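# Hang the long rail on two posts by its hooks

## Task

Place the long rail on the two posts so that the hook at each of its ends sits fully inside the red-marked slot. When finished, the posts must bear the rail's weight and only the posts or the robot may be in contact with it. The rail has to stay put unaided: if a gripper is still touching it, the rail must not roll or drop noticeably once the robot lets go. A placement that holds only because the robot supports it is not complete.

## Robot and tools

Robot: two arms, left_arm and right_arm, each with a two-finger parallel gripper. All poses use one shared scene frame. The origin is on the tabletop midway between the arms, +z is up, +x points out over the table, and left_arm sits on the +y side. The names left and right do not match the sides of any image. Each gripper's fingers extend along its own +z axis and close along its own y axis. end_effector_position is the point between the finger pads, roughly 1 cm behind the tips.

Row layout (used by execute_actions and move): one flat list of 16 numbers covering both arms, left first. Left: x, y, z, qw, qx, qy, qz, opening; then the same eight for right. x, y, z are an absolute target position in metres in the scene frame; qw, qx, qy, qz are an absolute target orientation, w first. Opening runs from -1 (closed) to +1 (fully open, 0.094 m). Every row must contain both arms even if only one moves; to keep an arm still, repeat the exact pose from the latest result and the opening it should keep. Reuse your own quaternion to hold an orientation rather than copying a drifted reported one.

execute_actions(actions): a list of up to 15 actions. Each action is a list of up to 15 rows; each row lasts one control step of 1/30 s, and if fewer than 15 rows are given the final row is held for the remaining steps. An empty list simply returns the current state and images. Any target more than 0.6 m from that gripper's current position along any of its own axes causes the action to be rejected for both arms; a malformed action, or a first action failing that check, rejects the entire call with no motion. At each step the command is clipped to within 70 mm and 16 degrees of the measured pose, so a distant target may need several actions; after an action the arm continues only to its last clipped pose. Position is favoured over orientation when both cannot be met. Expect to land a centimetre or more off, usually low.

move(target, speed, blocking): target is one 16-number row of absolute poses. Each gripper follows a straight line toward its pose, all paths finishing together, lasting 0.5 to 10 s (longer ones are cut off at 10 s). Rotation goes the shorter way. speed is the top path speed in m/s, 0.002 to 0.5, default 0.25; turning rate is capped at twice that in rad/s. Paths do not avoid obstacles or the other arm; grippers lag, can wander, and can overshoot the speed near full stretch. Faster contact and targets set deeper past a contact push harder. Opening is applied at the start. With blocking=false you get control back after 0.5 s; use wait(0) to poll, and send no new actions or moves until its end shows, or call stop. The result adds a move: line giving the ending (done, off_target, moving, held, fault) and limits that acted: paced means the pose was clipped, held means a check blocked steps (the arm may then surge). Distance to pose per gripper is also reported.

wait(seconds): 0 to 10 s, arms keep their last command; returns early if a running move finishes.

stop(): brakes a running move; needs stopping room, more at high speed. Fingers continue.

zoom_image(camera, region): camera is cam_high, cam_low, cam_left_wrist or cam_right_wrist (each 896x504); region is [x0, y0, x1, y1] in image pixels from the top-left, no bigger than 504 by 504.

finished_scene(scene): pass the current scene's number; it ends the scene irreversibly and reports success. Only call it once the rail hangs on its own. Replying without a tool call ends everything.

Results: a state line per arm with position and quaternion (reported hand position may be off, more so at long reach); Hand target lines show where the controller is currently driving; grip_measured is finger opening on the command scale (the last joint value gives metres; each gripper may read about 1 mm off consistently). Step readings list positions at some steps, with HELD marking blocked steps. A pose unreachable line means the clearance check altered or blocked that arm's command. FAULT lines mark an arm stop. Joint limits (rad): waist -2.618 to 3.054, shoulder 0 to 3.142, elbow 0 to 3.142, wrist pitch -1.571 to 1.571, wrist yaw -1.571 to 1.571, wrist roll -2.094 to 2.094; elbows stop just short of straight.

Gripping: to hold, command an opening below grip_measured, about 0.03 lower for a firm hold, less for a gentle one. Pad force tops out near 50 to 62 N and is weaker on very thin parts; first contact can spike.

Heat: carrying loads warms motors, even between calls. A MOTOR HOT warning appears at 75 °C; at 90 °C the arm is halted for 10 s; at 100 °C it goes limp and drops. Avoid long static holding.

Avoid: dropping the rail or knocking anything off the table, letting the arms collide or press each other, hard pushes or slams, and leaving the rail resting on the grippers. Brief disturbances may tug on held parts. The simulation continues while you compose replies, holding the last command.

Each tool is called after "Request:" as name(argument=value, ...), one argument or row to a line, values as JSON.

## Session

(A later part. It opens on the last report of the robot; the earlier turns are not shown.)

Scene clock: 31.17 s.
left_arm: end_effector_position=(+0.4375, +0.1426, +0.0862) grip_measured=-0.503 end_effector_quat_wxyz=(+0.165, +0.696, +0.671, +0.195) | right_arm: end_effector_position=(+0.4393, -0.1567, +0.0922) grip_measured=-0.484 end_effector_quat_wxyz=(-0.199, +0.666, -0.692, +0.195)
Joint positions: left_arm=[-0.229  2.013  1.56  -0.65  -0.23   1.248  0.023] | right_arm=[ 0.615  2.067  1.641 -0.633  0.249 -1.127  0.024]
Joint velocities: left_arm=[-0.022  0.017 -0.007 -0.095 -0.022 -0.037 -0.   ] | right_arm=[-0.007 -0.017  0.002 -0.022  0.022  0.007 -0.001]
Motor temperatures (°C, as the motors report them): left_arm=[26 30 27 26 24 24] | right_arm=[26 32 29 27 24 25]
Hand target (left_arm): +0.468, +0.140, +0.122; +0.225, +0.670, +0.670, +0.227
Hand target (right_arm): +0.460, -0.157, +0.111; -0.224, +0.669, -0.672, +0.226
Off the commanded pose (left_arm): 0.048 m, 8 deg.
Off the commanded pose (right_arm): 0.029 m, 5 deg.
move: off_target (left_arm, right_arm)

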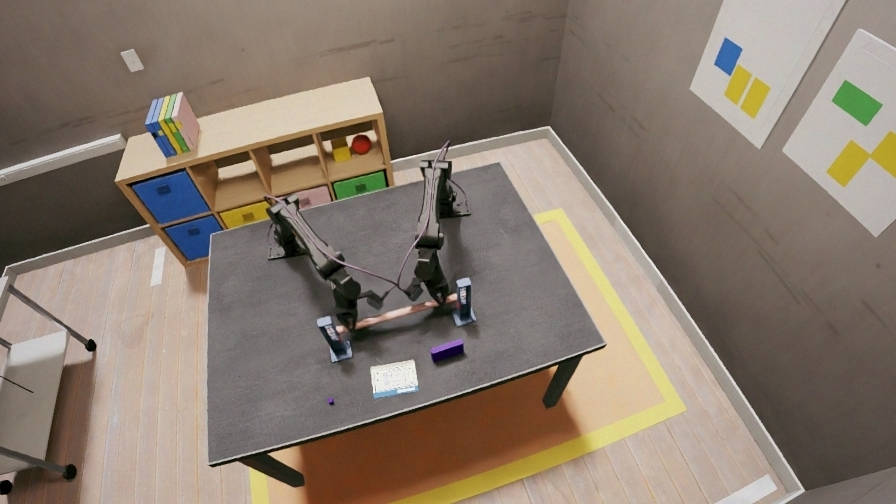

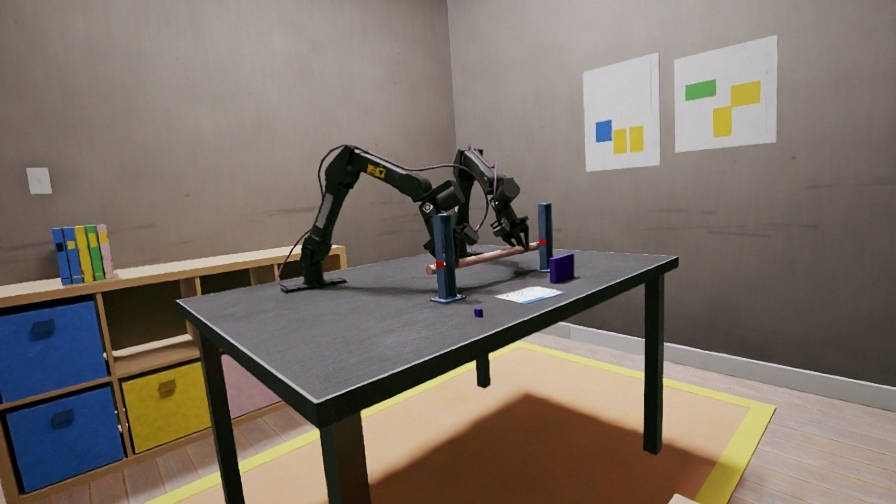

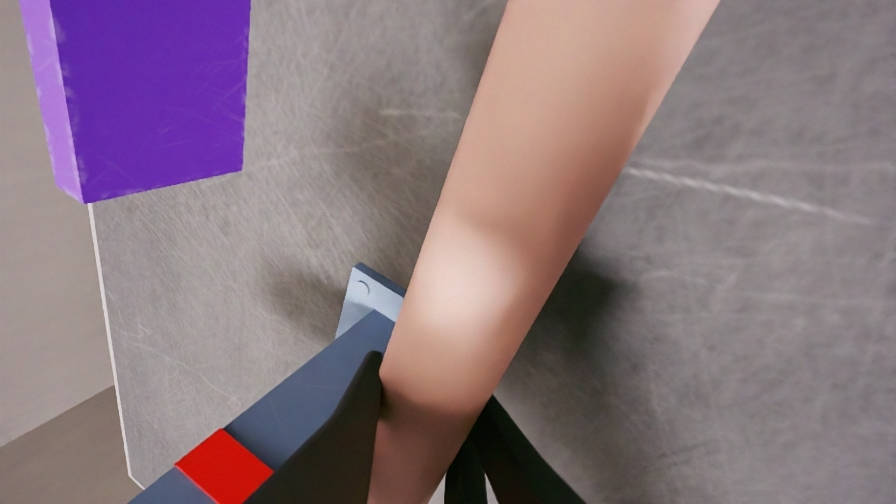

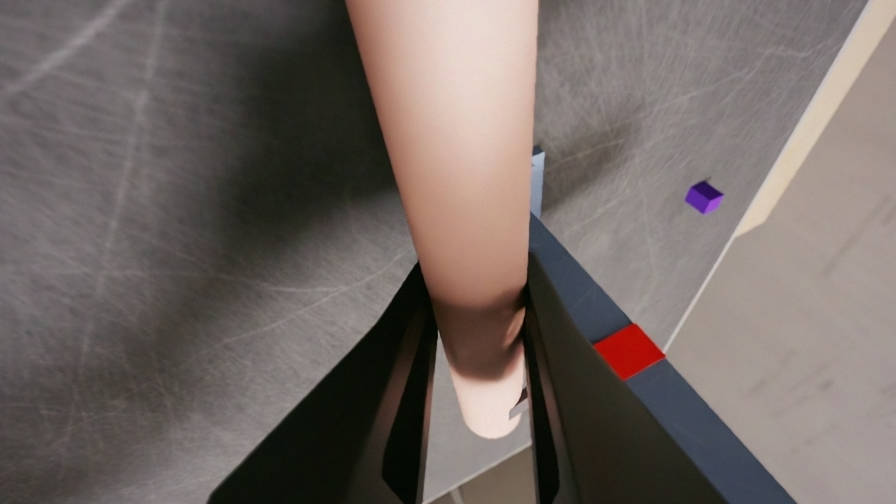

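Request:
move(
  target=[0.43,0.138,0.121,0.31,0.636,0.636,0.31,-0.55,0.425,-0.156,0.112,0.31,-0.636,0.636,-0.31,-0.55],
  speed=0.06,
)

Request:
zoom_image(
  camera="cam_low",
  region=[410, 240, 480, 285],
)

Request:
zoom_image(
  camera="cam_low",
  region=[500, 220, 570, 265],
)

Scene clock: 35.53 s.
left_arm: end_effector_position=(+0.4175, +0.1428, +0.0881) grip_measured=-0.502 end_effector_quat_wxyz=(+0.266, +0.658, +0.644, +0.285) | right_arm: end_effector_position=(+0.4245, -0.1560, +0.0973) grip_measured=-0.484 end_effector_quat_wxyz=(-0.303, +0.632, -0.653, +0.286)
Joint positions: left_arm=[-0.29   1.808  1.113 -0.14  -0.352  1.253  0.023] | right_arm=[ 0.676  1.882  1.205 -0.105  0.384 -1.169  0.024]
Joint velocities: left_arm=[ 0.032 -0.002  0.002  0.007 -0.007  0.007 -0.   ] | right_arm=[-0.032 -0.007 -0.017  0.037 -0.022  0.037 -0.001]
Motor temperatures (°C, as the motors report them): left_arm=[26 32 27 27 24 24] | right_arm=[26 33 29 27 24 25]
Hand target (left_arm): +0.428, +0.139, +0.122; +0.307, +0.637, +0.635, +0.311
Hand target (right_arm): +0.424, -0.156, +0.113; -0.310, +0.636, -0.636, +0.308
Off the commanded pose (left_arm): 0.036 m, 6 deg.
Off the commanded pose (right_arm): 0.015 m, 4 deg.
move: off_target (left_arm, right_arm)

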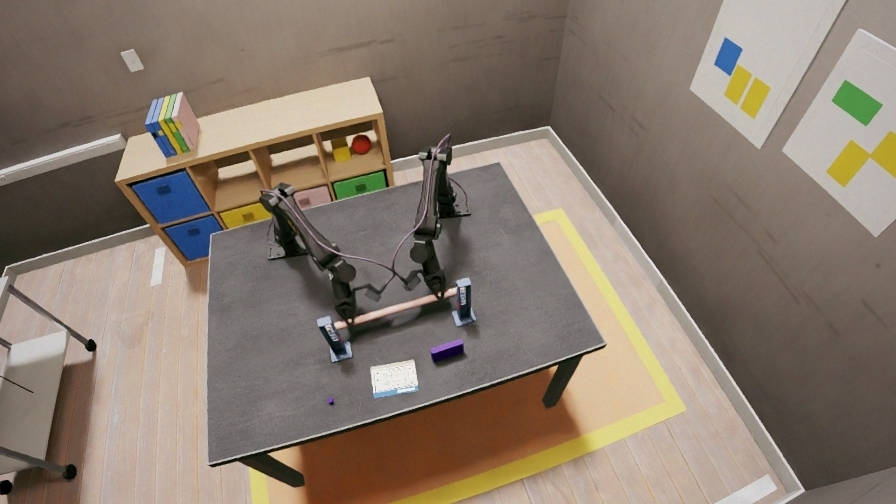

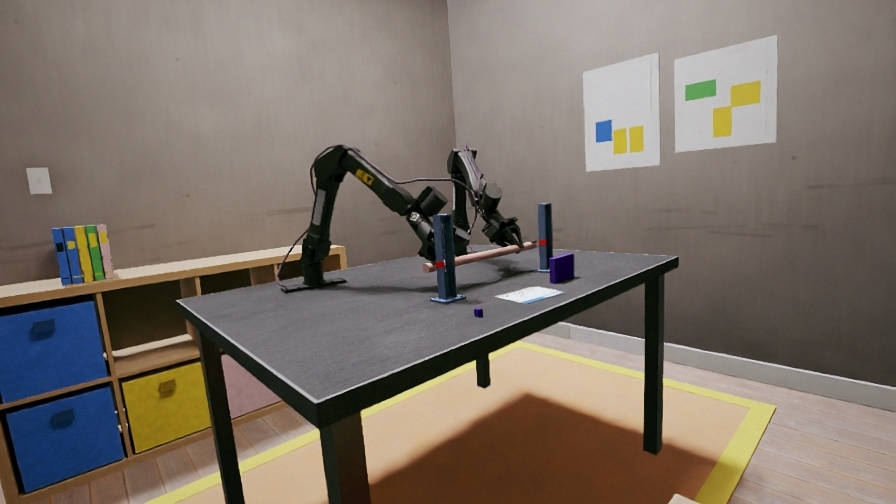

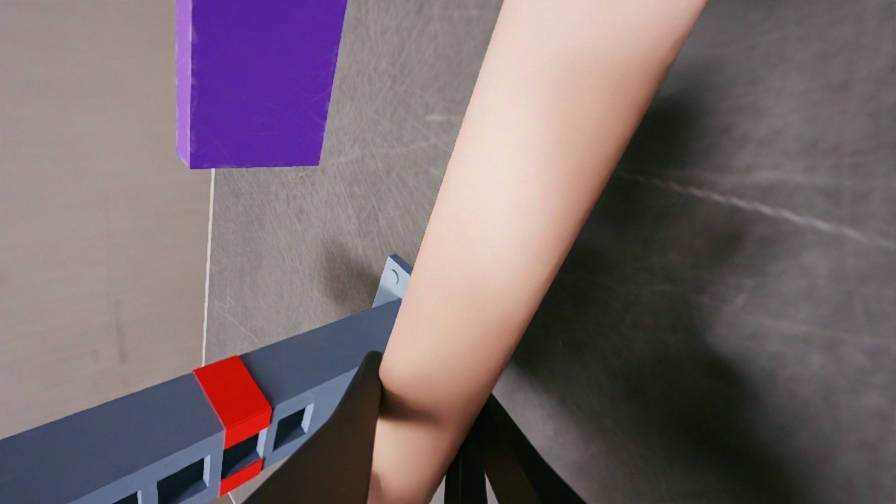

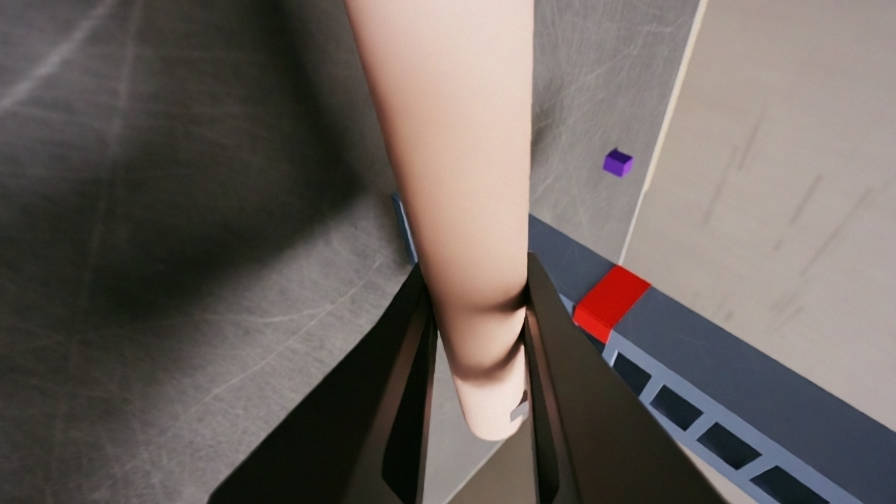

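Region (410, 240, 480, 285) of cam_low's 896x504 image, scaled by 7.200, with more detail than that image has; it fills the top 324 rows of this view, and the rest is white.

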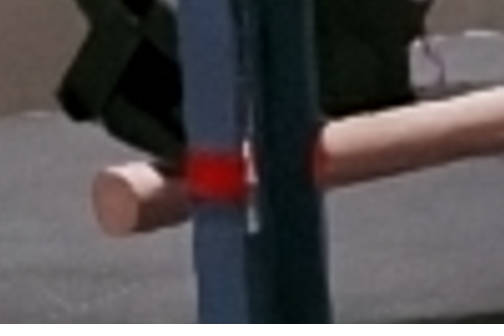

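Region (500, 220, 570, 265) of cam_low's 896x504 image, scaled by 7.200, with more detail than that image has; it fills the top 324 rows of this view, and the rest is white.

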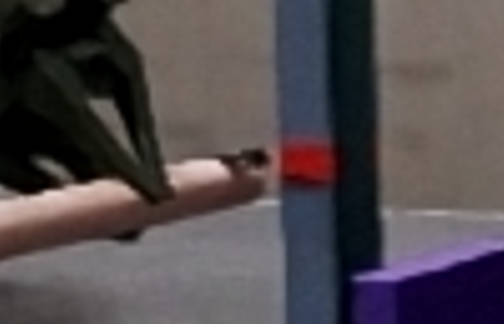

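Request:
move(
  target=[0.462,0.138,0.121,0.31,0.636,0.636,0.31,-0.55,0.453,-0.156,0.112,0.31,-0.636,0.636,-0.31,-0.55],
  speed=0.025,
)

Request:
zoom_image(
  camera="cam_low",
  region=[410, 220, 570, 290],
)

Scene clock: 38.17 s.
left_arm: end_effector_position=(+0.4379, +0.1428, +0.0909) grip_measured=-0.502 end_effector_quat_wxyz=(+0.266, +0.658, +0.642, +0.291) | right_arm: end_effector_position=(+0.4426, -0.1561, +0.1002) grip_measured=-0.484 end_effector_quat_wxyz=(-0.305, +0.630, -0.653, +0.289)
Joint positions: left_arm=[-0.268  1.866  1.192 -0.147 -0.346  1.279  0.023] | right_arm=[ 0.655  1.93   1.275 -0.112  0.375 -1.187  0.024]
Joint velocities: left_arm=[ 0.012 -0.002 -0.012 -0.037  0.022 -0.139  0.001] | right_arm=[ 0.007 -0.002 -0.007  0.022 -0.022 -0.022 -0.   ]
Motor temperatures (°C, as the motors report them): left_arm=[26 32 27 28 24 24] | right_arm=[26 33 29 28 24 25]
Hand target (left_arm): +0.459, +0.140, +0.123; +0.309, +0.636, +0.635, +0.312
Hand target (right_arm): +0.452, -0.156, +0.113; -0.310, +0.635, -0.636, +0.310
Off the commanded pose (left_arm): 0.039 m, 6 deg.
Off the commanded pose (right_arm): 0.016 m, 3 deg.
move: off_target (left_arm, right_arm)

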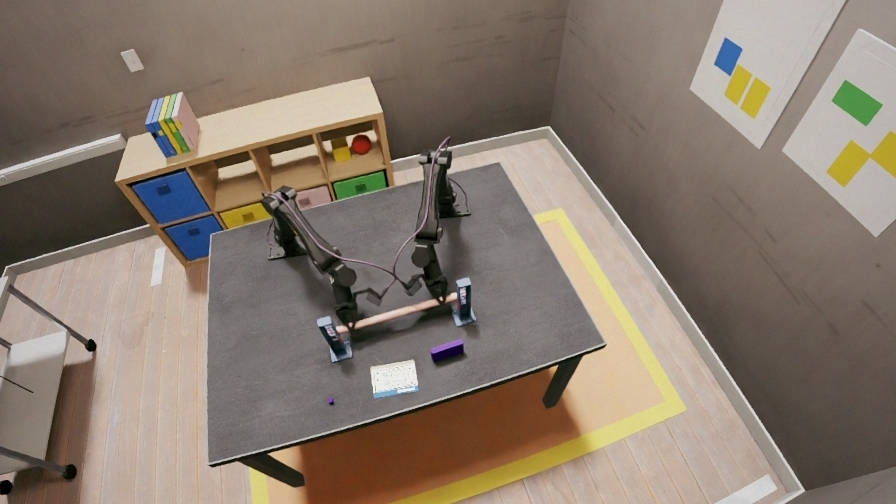

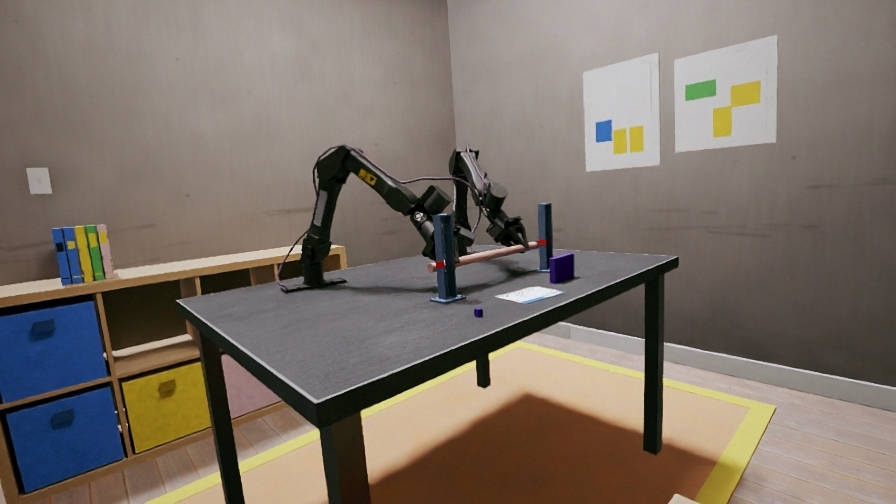

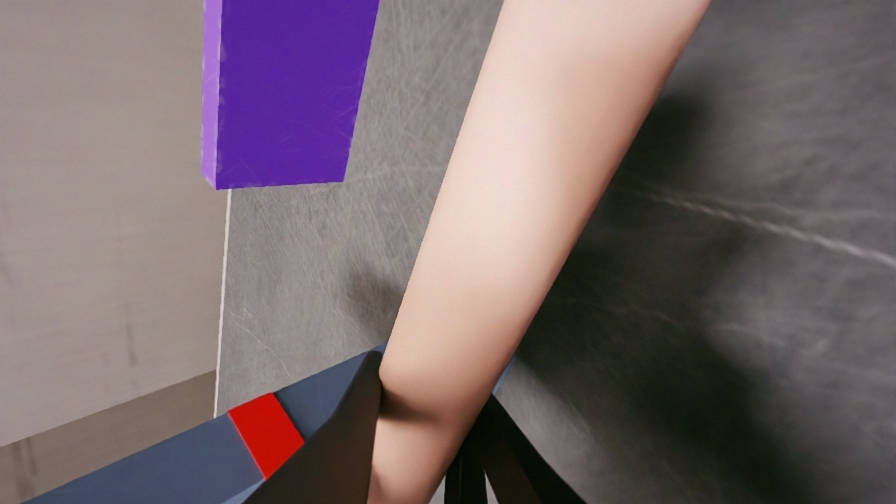

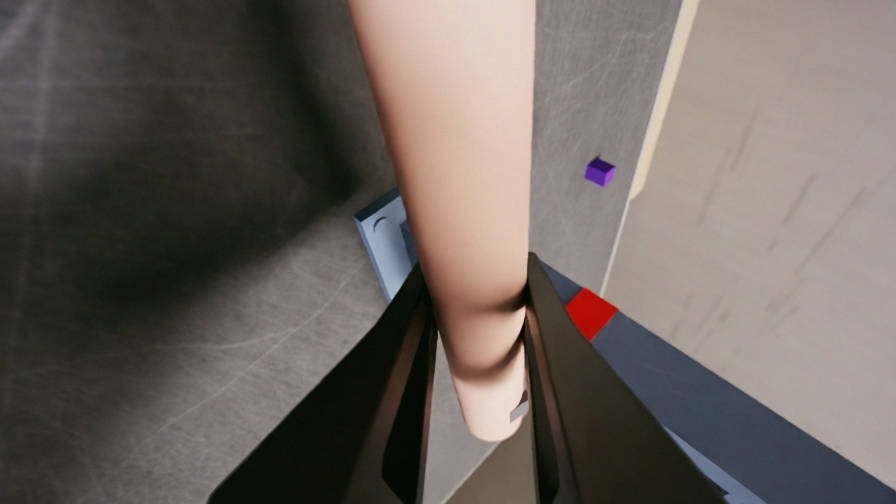

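Region (410, 220, 570, 290) of cam_low's 896x504 image, scaled by 3.150, with more detail than that image has; it fills the top 220 rows of this view, and the rest is white.

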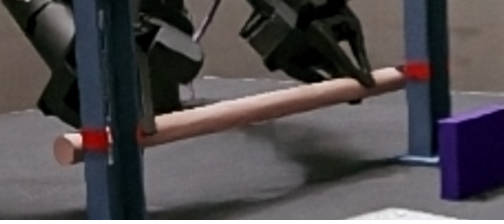

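Request:
move(
  target=[0.468,0.147,0.121,0.31,0.636,0.636,0.31,-0.55,0.459,-0.147,0.112,0.31,-0.636,0.636,-0.31,-0.55],
  speed=0.01,
)

Request:
zoom_image(
  camera="cam_low",
  region=[410, 220, 570, 290],
)

Scene clock: 43.87 s.
left_arm: end_effector_position=(+0.4384, +0.1469, +0.0850) grip_measured=-0.502 end_effector_quat_wxyz=(+0.262, +0.666, +0.640, +0.279) | right_arm: end_effector_position=(+0.4418, -0.1524, +0.0917) grip_measured=-0.484 end_effector_quat_wxyz=(-0.292, +0.635, -0.659, +0.277)
Joint positions: left_arm=[-0.247  1.872  1.192 -0.155 -0.308  1.298  0.023] | right_arm=[ 0.659  1.958  1.31  -0.162  0.366 -1.168  0.024]
Joint velocities: left_arm=[ 0.007 -0.002  0.012 -0.022 -0.022  0.066 -0.   ] | right_arm=[ 0.002  0.002 -0.002 -0.037 -0.066 -0.007 -0.002]
Motor temperatures (°C, as the motors report them): left_arm=[26 32 27 29 24 24] | right_arm=[26 33 30 28 24 25]
Hand target (left_arm): +0.464, +0.149, +0.123; +0.309, +0.636, +0.635, +0.311
Hand target (right_arm): +0.457, -0.148, +0.113; -0.309, +0.635, -0.637, +0.309
Off the commanded pose (left_arm): 0.047 m, 7 deg.
Off the commanded pose (right_arm): 0.027 m, 5 deg.
move: off_target (left_arm, right_arm)

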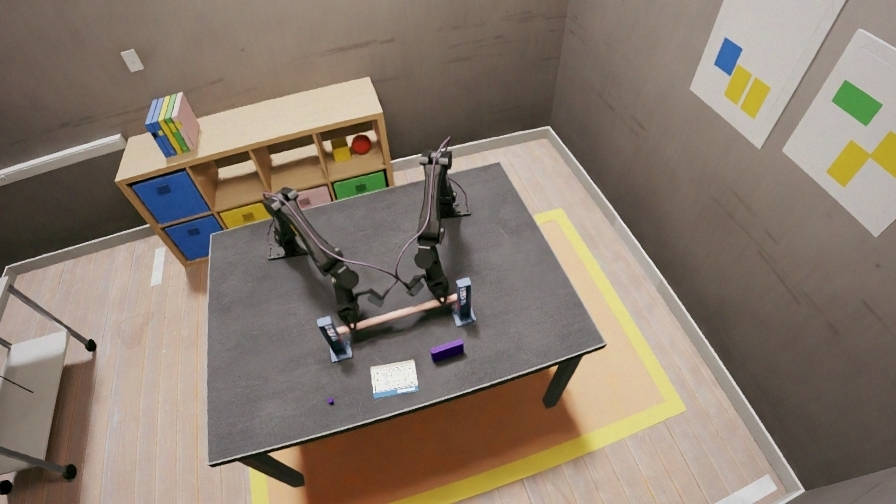

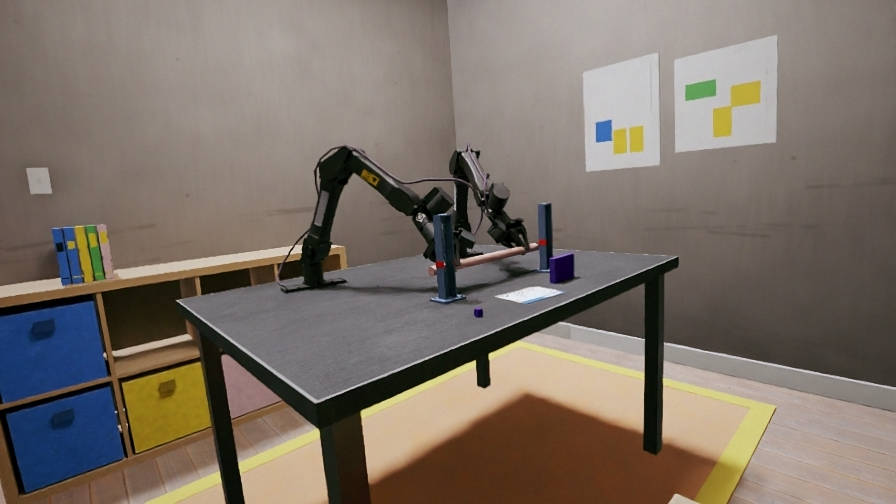

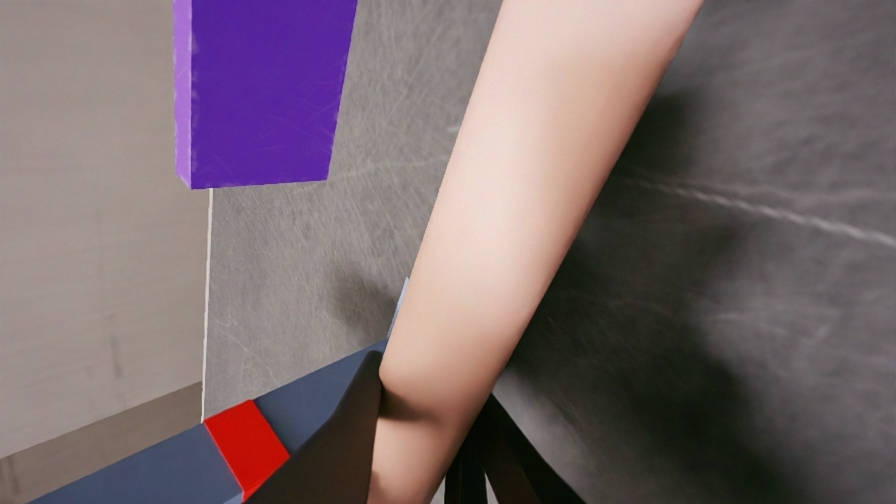

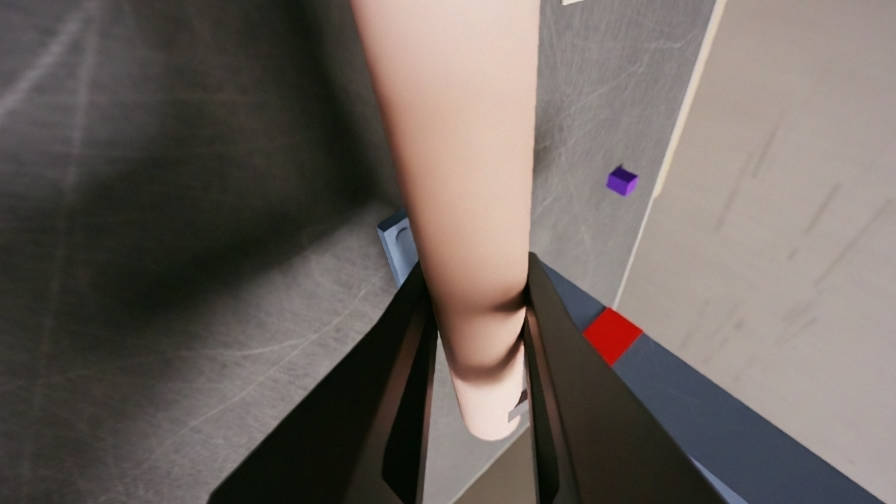

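Region (410, 220, 570, 290) of cam_low's 896x504 image, scaled by 3.150, with more detail than that image has; it fills the top 220 rows of this view, and the rest is white.

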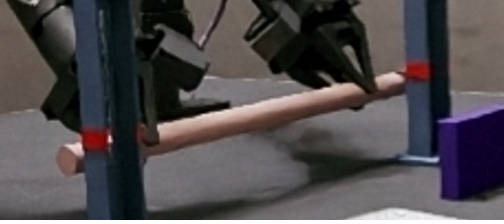

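Request:
move(
  target=[0.44,0.131,0.121,0.31,0.636,0.636,0.31,-0.55,0.433,-0.163,0.112,0.31,-0.636,0.636,-0.31,-0.55],
  speed=0.05,
)

Request:
move(
  target=[0.464,0.131,0.121,0.31,0.636,0.636,0.31,-0.55,0.455,-0.163,0.112,0.31,-0.636,0.636,-0.31,-0.55],
  speed=0.025,
)

Request:
zoom_image(
  camera="cam_low",
  region=[410, 220, 570, 290],
)

Scene clock: 45.87 s.
left_arm: end_effector_position=(+0.4280, +0.1375, +0.0869) grip_measured=-0.502 end_effector_quat_wxyz=(+0.264, +0.661, +0.641, +0.286) | right_arm: end_effector_position=(+0.4310, -0.1612, +0.0965) grip_measured=-0.484 end_effector_quat_wxyz=(-0.302, +0.630, -0.655, +0.289)
Joint positions: left_arm=[-0.289  1.852  1.165 -0.15  -0.351  1.263  0.023] | right_arm=[ 0.659  1.895  1.218 -0.099  0.38  -1.178  0.024]
Joint velocities: left_arm=[-0.012  0.012 -0.002  0.022 -0.037  0.051 -0.   ] | right_arm=[-0.007  0.012 -0.017  0.022  0.022 -0.11  -0.001]
Motor temperatures (°C, as the motors report them): left_arm=[26 33 27 29 24 24] | right_arm=[26 33 30 29 25 25]
Hand target (left_arm): +0.438, +0.132, +0.121; +0.309, +0.636, +0.636, +0.309
Hand target (right_arm): +0.433, -0.163, +0.112; -0.309, +0.635, -0.637, +0.310
Off the commanded pose (left_arm): 0.037 m, 7 deg.
Off the commanded pose (right_arm): 0.016 m, 3 deg.
move: off_target (left_arm, right_arm)

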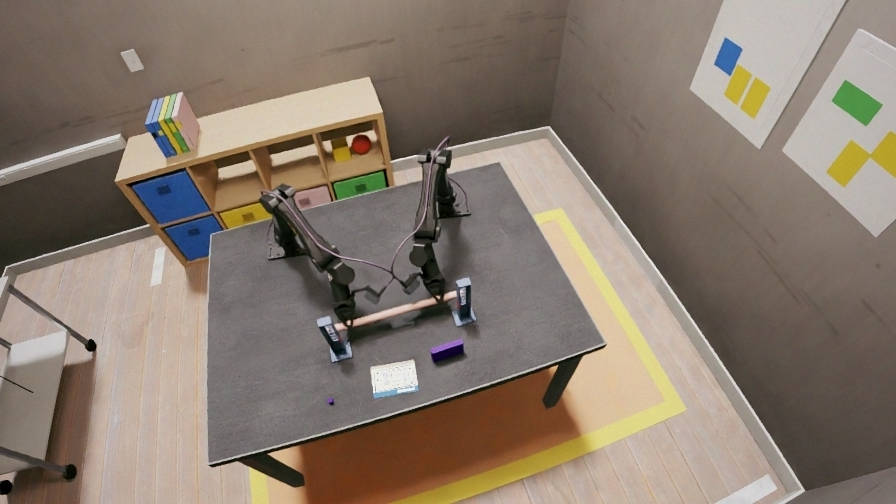

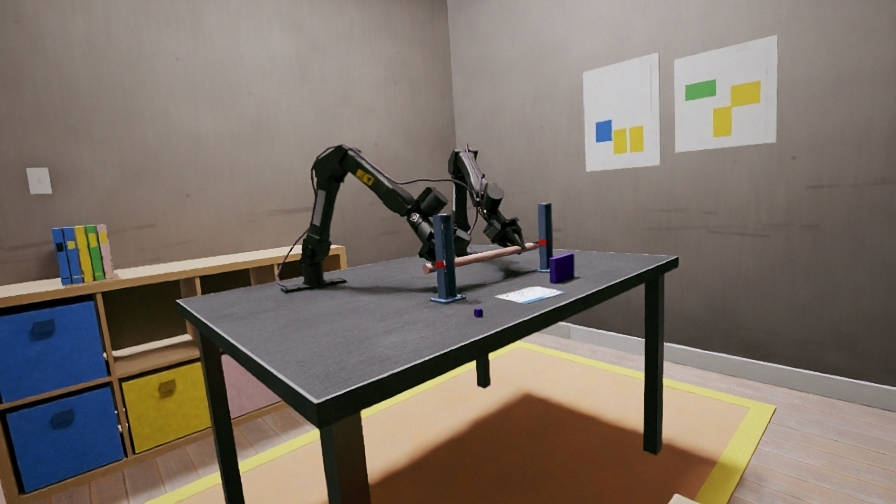

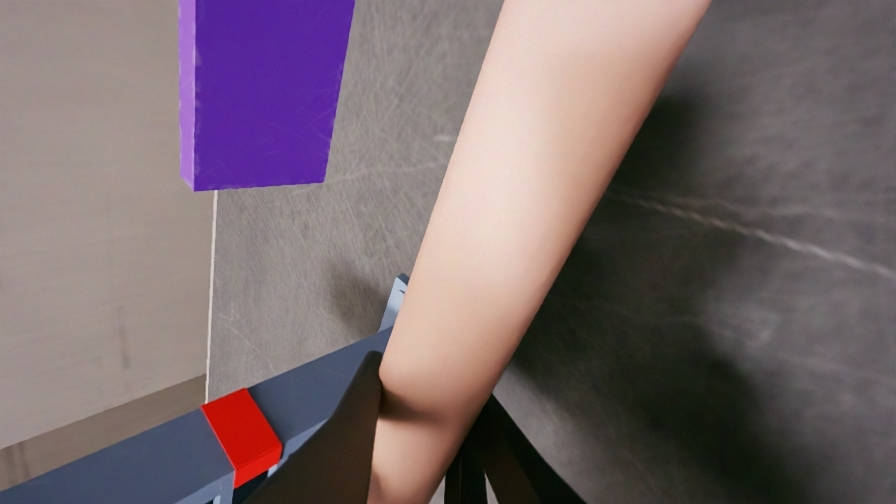

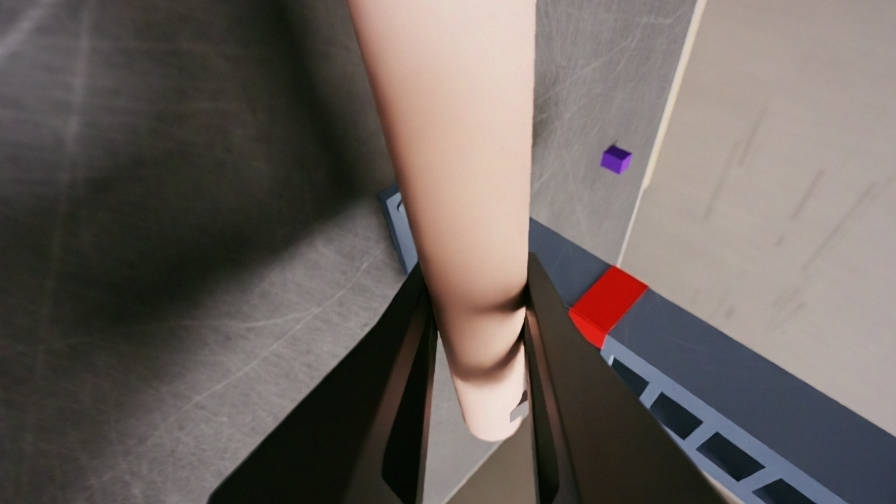

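Scene clock: 48.40 s.
left_arm: end_effector_position=(+0.4387, +0.1353, +0.0879) grip_measured=-0.502 end_effector_quat_wxyz=(+0.265, +0.661, +0.641, +0.286) | right_arm: end_effector_position=(+0.4415, -0.1634, +0.0973) grip_measured=-0.484 end_effector_quat_wxyz=(-0.301, +0.631, -0.655, +0.288)
Joint positions: left_arm=[-0.281  1.885  1.213 -0.16  -0.344  1.271  0.023] | right_arm=[ 0.64   1.922  1.258 -0.111  0.364 -1.194  0.024]
Joint velocities: left_arm=[ 0.017 -0.007  0.007  0.081 -0.051 -0.081 -0.   ] | right_arm=[ 0.012 -0.002 -0.002  0.007  0.022 -0.022 -0.001]
Motor temperatures (°C, as the motors report them): left_arm=[26 33 28 29 24 24] | right_arm=[26 33 30 29 24 25]
Hand target (left_arm): +0.461, +0.133, +0.123; +0.309, +0.636, +0.635, +0.311
Hand target (right_arm): +0.454, -0.163, +0.113; -0.309, +0.635, -0.636, +0.310
Off the commanded pose (left_arm): 0.042 m, 7 deg.
Off the commanded pose (right_arm): 0.020 m, 4 deg.
move: off_target (left_arm, right_arm)

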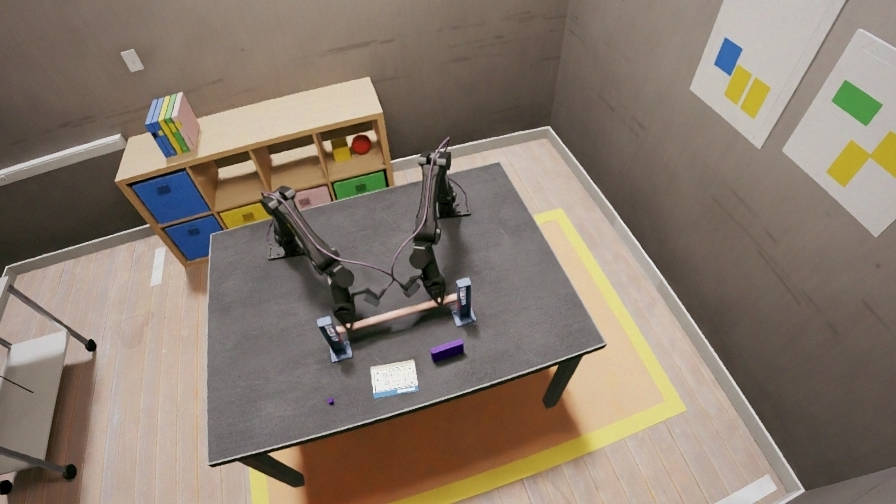

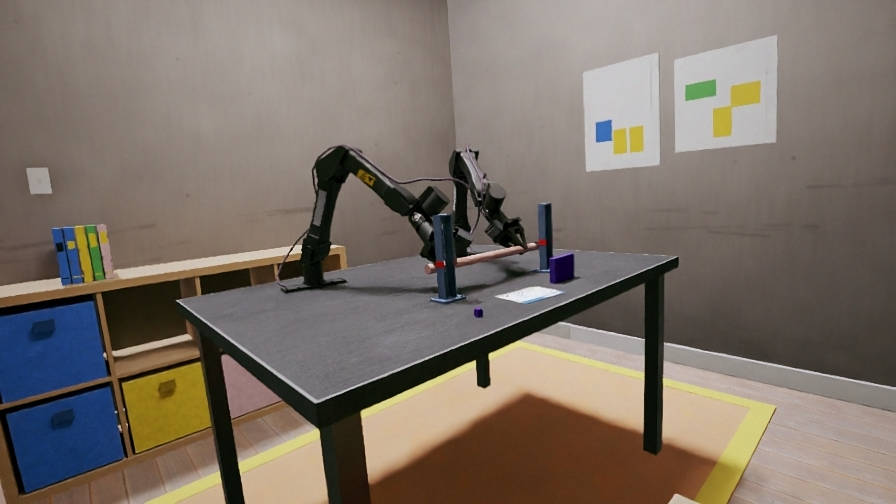

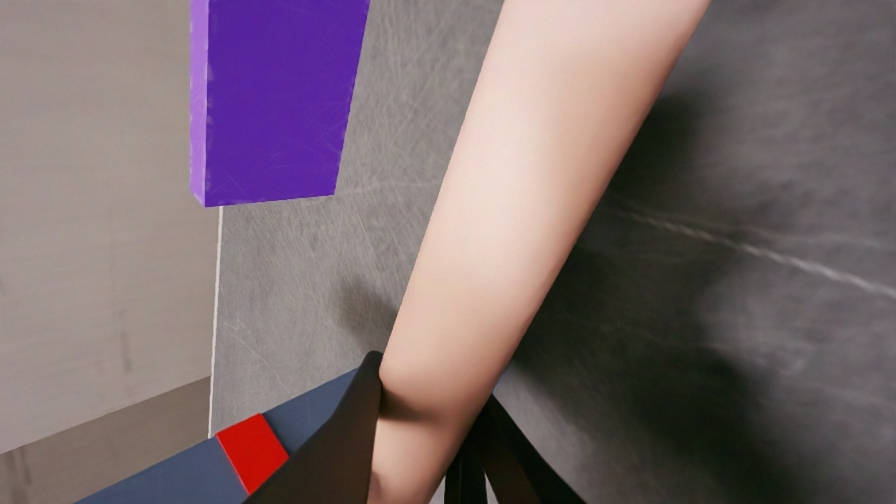

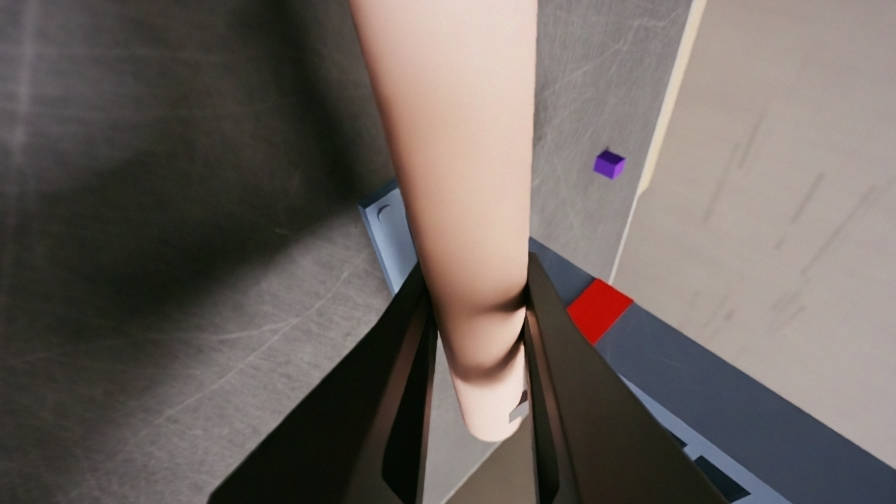

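Region (410, 220, 570, 290) of cam_low's 896x504 image, scaled by 3.150, with more detail than that image has; it fills the top 220 rows of this view, and the rest is white.

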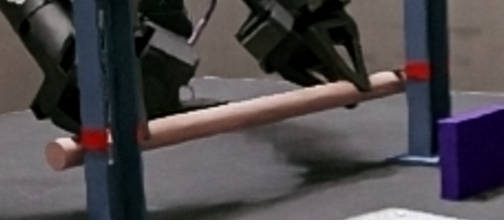

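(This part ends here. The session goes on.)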